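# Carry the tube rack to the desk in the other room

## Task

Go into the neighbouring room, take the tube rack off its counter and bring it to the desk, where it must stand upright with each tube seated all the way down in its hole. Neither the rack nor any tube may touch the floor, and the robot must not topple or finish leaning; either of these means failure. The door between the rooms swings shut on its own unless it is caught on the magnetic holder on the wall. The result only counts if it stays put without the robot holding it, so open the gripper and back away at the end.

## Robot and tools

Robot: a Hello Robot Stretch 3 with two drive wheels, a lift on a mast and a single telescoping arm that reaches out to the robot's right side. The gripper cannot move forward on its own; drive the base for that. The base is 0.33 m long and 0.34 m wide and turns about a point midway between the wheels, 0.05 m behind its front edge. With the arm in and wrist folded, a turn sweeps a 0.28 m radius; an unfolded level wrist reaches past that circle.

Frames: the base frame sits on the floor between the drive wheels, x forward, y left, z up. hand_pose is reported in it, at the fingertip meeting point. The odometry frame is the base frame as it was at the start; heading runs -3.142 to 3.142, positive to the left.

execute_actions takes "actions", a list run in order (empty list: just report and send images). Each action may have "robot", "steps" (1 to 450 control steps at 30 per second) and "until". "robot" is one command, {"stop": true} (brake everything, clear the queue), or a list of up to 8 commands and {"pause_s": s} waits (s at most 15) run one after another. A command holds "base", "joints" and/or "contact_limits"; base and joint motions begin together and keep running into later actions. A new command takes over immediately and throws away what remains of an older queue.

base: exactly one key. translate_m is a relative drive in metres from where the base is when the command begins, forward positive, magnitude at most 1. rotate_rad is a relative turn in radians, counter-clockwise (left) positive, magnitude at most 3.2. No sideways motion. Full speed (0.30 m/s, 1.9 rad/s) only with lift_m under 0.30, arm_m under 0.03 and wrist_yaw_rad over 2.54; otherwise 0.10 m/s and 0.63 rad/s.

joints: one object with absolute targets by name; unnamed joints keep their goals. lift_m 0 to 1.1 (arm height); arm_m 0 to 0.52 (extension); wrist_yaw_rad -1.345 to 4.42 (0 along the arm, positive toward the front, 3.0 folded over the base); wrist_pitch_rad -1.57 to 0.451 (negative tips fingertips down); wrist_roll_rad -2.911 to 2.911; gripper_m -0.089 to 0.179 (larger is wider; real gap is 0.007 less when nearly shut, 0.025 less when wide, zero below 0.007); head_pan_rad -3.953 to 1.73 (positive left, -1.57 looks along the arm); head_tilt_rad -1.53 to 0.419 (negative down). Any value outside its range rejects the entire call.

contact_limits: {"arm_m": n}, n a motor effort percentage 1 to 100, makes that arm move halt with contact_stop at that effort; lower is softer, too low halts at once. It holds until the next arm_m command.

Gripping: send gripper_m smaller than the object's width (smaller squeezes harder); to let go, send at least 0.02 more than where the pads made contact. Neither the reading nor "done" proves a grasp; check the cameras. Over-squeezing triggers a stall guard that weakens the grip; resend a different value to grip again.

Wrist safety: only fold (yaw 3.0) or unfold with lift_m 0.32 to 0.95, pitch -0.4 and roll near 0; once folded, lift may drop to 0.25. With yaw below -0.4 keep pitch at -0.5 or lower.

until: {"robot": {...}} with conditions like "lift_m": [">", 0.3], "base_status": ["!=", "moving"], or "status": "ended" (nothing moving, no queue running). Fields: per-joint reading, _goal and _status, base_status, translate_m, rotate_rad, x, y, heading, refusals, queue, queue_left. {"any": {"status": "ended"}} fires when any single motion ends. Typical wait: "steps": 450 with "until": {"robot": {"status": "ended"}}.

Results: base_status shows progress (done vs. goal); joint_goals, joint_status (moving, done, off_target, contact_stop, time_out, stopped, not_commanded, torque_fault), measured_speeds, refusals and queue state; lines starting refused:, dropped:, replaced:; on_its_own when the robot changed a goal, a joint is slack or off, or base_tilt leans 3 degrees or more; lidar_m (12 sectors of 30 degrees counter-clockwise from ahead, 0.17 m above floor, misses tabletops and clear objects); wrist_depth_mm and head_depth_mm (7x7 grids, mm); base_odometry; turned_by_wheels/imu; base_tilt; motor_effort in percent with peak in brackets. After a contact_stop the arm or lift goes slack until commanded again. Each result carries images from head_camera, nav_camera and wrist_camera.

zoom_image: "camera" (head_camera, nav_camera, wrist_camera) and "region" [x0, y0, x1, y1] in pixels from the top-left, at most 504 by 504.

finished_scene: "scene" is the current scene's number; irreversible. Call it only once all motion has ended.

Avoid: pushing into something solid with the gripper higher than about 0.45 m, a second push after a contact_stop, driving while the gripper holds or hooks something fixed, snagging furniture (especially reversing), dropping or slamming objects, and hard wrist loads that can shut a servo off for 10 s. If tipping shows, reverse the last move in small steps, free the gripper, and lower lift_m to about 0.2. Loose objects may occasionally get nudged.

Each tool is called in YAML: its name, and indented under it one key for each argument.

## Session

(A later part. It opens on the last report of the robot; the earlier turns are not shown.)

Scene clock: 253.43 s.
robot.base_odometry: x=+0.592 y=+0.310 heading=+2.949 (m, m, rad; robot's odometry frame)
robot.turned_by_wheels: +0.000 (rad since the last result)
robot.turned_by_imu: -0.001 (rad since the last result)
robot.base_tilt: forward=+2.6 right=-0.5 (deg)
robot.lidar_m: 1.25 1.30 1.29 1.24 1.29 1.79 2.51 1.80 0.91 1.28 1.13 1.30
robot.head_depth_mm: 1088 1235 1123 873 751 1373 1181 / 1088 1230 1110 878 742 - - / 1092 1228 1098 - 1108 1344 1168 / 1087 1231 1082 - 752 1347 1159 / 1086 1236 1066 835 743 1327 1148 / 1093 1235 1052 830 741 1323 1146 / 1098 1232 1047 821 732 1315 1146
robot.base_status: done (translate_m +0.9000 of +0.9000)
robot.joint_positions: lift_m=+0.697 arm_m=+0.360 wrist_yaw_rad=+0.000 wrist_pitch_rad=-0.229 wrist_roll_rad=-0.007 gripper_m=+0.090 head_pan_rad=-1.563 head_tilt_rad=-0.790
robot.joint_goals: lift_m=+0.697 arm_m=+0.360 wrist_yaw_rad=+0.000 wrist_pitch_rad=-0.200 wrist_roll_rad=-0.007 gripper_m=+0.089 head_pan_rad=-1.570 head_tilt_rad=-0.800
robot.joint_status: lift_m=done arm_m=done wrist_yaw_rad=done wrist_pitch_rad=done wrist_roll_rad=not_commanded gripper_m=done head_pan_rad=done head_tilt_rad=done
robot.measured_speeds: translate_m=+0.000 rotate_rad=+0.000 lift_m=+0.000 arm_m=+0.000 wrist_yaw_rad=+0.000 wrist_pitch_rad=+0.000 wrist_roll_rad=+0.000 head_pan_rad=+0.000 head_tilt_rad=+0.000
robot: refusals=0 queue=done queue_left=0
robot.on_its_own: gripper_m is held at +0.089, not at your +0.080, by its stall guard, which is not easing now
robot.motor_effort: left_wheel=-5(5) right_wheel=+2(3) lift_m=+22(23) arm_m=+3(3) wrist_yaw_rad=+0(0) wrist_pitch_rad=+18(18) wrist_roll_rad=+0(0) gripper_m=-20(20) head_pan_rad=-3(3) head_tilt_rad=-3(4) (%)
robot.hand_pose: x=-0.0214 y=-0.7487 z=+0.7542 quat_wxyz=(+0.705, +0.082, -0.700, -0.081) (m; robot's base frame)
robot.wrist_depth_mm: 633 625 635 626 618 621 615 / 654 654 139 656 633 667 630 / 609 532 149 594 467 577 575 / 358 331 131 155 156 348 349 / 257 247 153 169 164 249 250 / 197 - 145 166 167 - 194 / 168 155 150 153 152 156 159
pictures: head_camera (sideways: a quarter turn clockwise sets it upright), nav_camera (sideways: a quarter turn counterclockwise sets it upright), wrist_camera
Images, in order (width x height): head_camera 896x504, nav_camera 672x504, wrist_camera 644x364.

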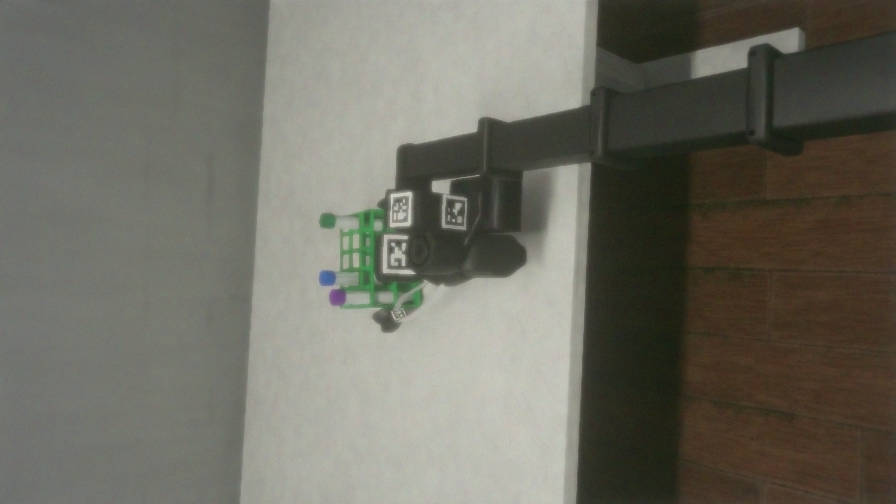

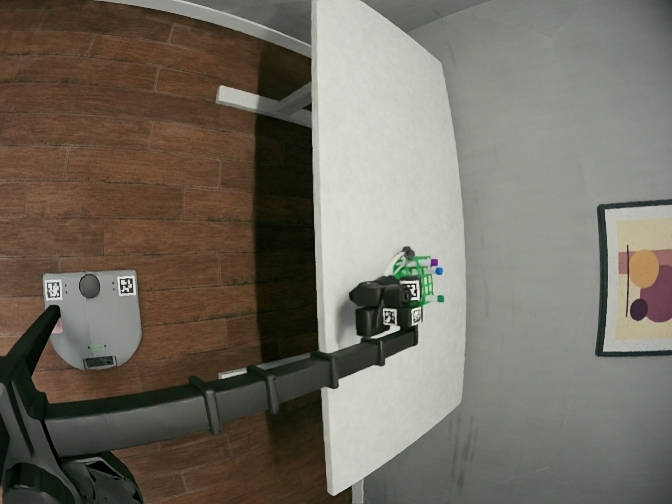

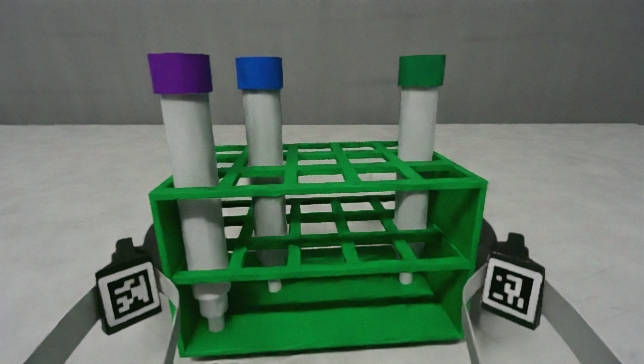

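execute_actions:
  actions:
    - {"robot":[{"joints":{"lift_m":0.690}},{"joints":{"gripper_m":0.175}},{"joints":{"arm_m":0.15}}],"steps":450,"until":{"robot":{"status":"ended"}}}

Scene clock: 260.00 s.
robot.base_odometry: x=+0.592 y=+0.310 heading=+2.949 (m, m, rad; robot's odometry frame)
robot.turned_by_wheels: +0.000 (rad since the last result)
robot.turned_by_imu: -0.002 (rad since the last result)
robot.base_tilt: forward=+2.6 right=-0.6 (deg)
robot.lidar_m: 1.25 1.30 1.29 1.24 1.29 1.78 2.52 1.80 0.91 1.28 1.13 1.30
robot.head_depth_mm: 1090 1233 1124 868 750 1353 1198 / 1091 1236 1102 862 743 - - / 1091 1235 1096 855 736 - 1175 / 1087 1226 1080 845 - 1262 1167 / 1093 1239 1065 838 746 1336 1159 / 1091 1242 1063 828 736 1323 1149 / 1089 1239 1046 824 734 1314 1141
robot.base_status: done (translate_m +0.9000 of +0.9000)
robot.joint_positions: lift_m=+0.690 arm_m=+0.150 wrist_yaw_rad=+0.000 wrist_pitch_rad=-0.222 wrist_roll_rad=-0.007 gripper_m=+0.175 head_pan_rad=-1.563 head_tilt_rad=-0.790
robot.joint_goals: lift_m=+0.690 arm_m=+0.150 wrist_yaw_rad=+0.000 wrist_pitch_rad=-0.200 wrist_roll_rad=-0.007 gripper_m=+0.175 head_pan_rad=-1.570 head_tilt_rad=-0.800
robot.joint_status: lift_m=done arm_m=done wrist_yaw_rad=done wrist_pitch_rad=done wrist_roll_rad=not_commanded gripper_m=done head_pan_rad=done head_tilt_rad=done
robot.measured_speeds: translate_m=+0.000 rotate_rad=+0.000 lift_m=+0.000 arm_m=+0.000 wrist_yaw_rad=+0.000 wrist_pitch_rad=+0.000 wrist_roll_rad=+0.000 head_pan_rad=+0.000 head_tilt_rad=+0.000
robot: refusals=0 queue=done queue_left=0
robot.motor_effort: left_wheel=-5(5) right_wheel=+2(3) lift_m=+22(22) arm_m=-2(1) wrist_yaw_rad=+0(1) wrist_pitch_rad=+14(18) wrist_roll_rad=+0(0) gripper_m=+0(86) head_pan_rad=-3(3) head_tilt_rad=-4(3) (%)
robot.hand_pose: x=-0.0214 y=-0.5399 z=+0.7489 quat_wxyz=(+0.705, +0.079, -0.700, -0.078) (m; robot's base frame)
robot.wrist_depth_mm: 821 828 799 798 814 822 844 / 867 875 847 839 874 864 841 / 592 598 604 366 579 577 572 / 349 349 349 346 345 341 337 / 249 262 248 244 244 257 242 / 201 190 190 188 189 189 191 / 150 156 155 155 155 154 149
pictures: head_camera (sideways: a quarter turn clockwise sets it upright), nav_camera (sideways: a quarter turn counterclockwise sets it upright), wrist_camera
Images, in order (width x height): head_camera 896x504, nav_camera 672x504, wrist_camera 644x364.

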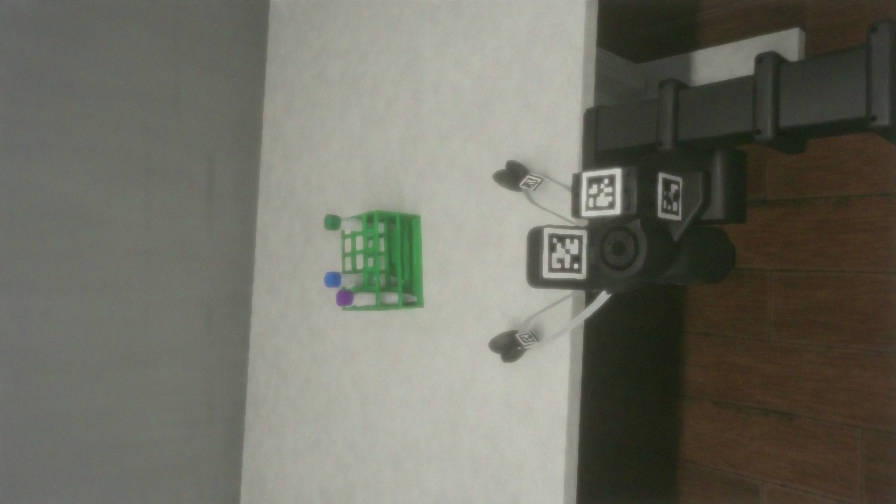

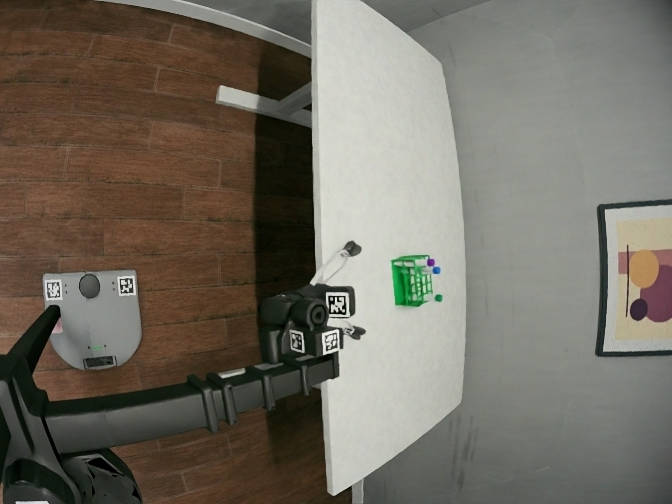

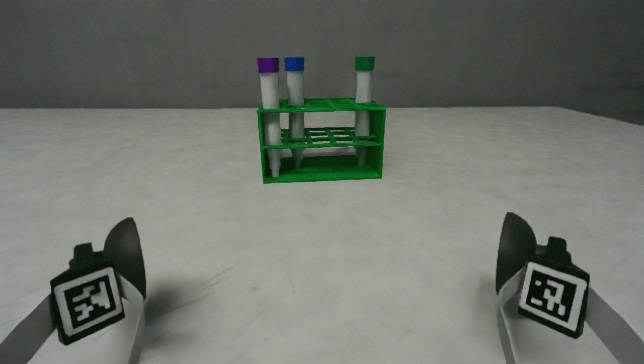

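zoom_image:
  camera: "wrist_camera"
  region: [240,45,400,195]

Region (240, 45, 400, 195) of wrist_camera's 644x364 image, scaled by 3.150; it fills the top 472 rows of this view, and the rest is white.

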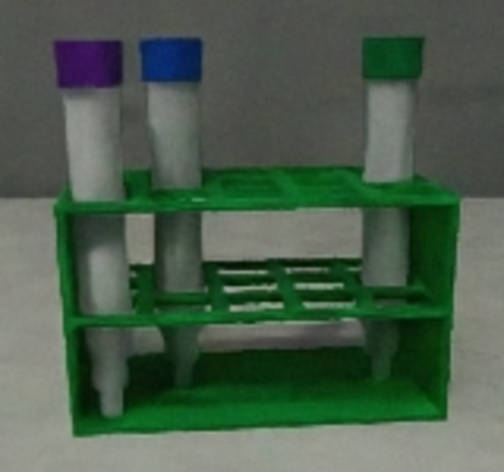

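All seated. Moving clear.

execute_actions:
  actions:
    - {"robot":[{"joints":{"arm_m":0.0}},{"joints":{"lift_m":0.78}}],"steps":200,"until":{"robot":{"status":"ended"}}}

finished_scene:
  scene: 2

Scene clock: 266.73 s.
robot.base_odometry: x=+0.592 y=+0.310 heading=+2.949 (m, m, rad; robot's odometry frame)
robot.turned_by_wheels: +0.000 (rad since the last result)
robot.turned_by_imu: -0.002 (rad since the last result)
robot.base_tilt: forward=+2.6 right=-0.5 (deg)
robot.lidar_m: 1.25 1.31 1.29 1.24 1.29 1.78 2.51 1.80 0.91 1.28 1.13 1.29
robot.head_depth_mm: 1088 1232 1125 869 750 1388 - / 1095 1227 1113 860 762 1384 - / 1088 1229 1095 851 756 1374 - / 1094 1238 1079 843 744 - - / 1088 1233 1072 837 743 1330 1156 / 1089 1235 1057 834 739 1324 1153 / 1092 1241 1041 824 736 1311 1145
robot.base_status: done (translate_m +0.9000 of +0.9000)
robot.joint_positions: lift_m=+0.780 arm_m=+0.000 wrist_yaw_rad=+0.000 wrist_pitch_rad=-0.222 wrist_roll_rad=-0.007 gripper_m=+0.175 head_pan_rad=-1.563 head_tilt_rad=-0.790
robot.joint_goals: lift_m=+0.780 arm_m=+0.000 wrist_yaw_rad=+0.000 wrist_pitch_rad=-0.200 wrist_roll_rad=-0.007 gripper_m=+0.175 head_pan_rad=-1.570 head_tilt_rad=-0.800
robot.joint_status: lift_m=done arm_m=done wrist_yaw_rad=done wrist_pitch_rad=done wrist_roll_rad=not_commanded gripper_m=done head_pan_rad=done head_tilt_rad=done
robot.measured_speeds: translate_m=+0.000 rotate_rad=+0.000 lift_m=+0.000 arm_m=+0.000 wrist_yaw_rad=+0.000 wrist_pitch_rad=+0.000 wrist_roll_rad=+0.000 head_pan_rad=+0.000 head_tilt_rad=+0.000
robot: refusals=0 queue=done queue_left=0
robot.motor_effort: left_wheel=-4(5) right_wheel=+2(2) lift_m=+31(32) arm_m=-2(0) wrist_yaw_rad=+0(1) wrist_pitch_rad=+13(14) wrist_roll_rad=+0(0) gripper_m=+0(0) head_pan_rad=-3(3) head_tilt_rad=-4(3) (%)
robot.hand_pose: x=-0.0214 y=-0.3899 z=+0.8387 quat_wxyz=(+0.706, +0.079, -0.700, -0.078) (m; robot's base frame)
robot.wrist_depth_mm: 997 998 954 985 981 956 952 / - - - - - - - / - - - 895 - - - / 614 614 618 533 594 592 592 / 434 452 427 424 427 450 422 / 337 331 327 328 327 325 333 / - 297 294 290 291 287 -
pictures: head_camera (sideways: a quarter turn clockwise sets it upright), nav_camera (sideways: a quarter turn counterclockwise sets it upright), wrist_camera
Images, in order (width x height): head_camera 896x504, nav_camera 672x504, wrist_camera 644x364.

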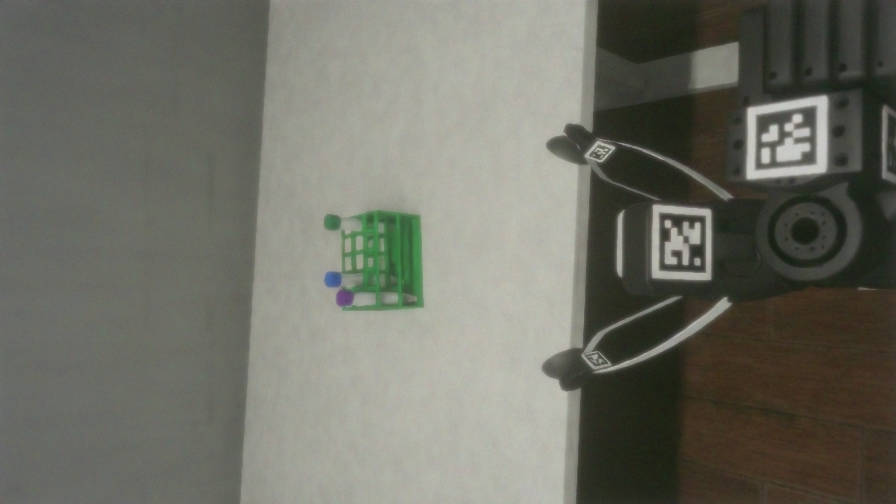

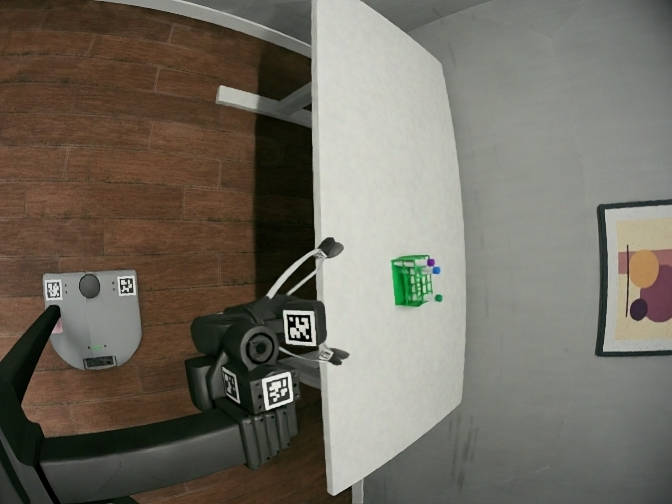

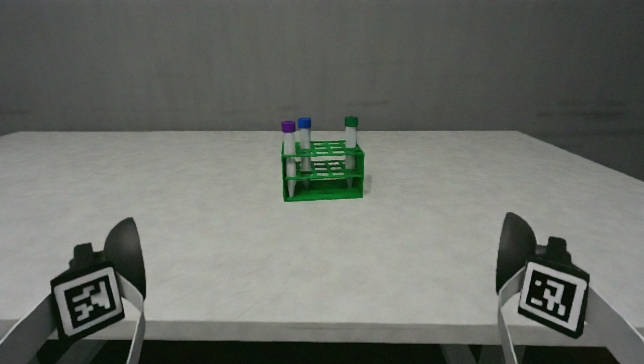

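The scene is finished: the task was done.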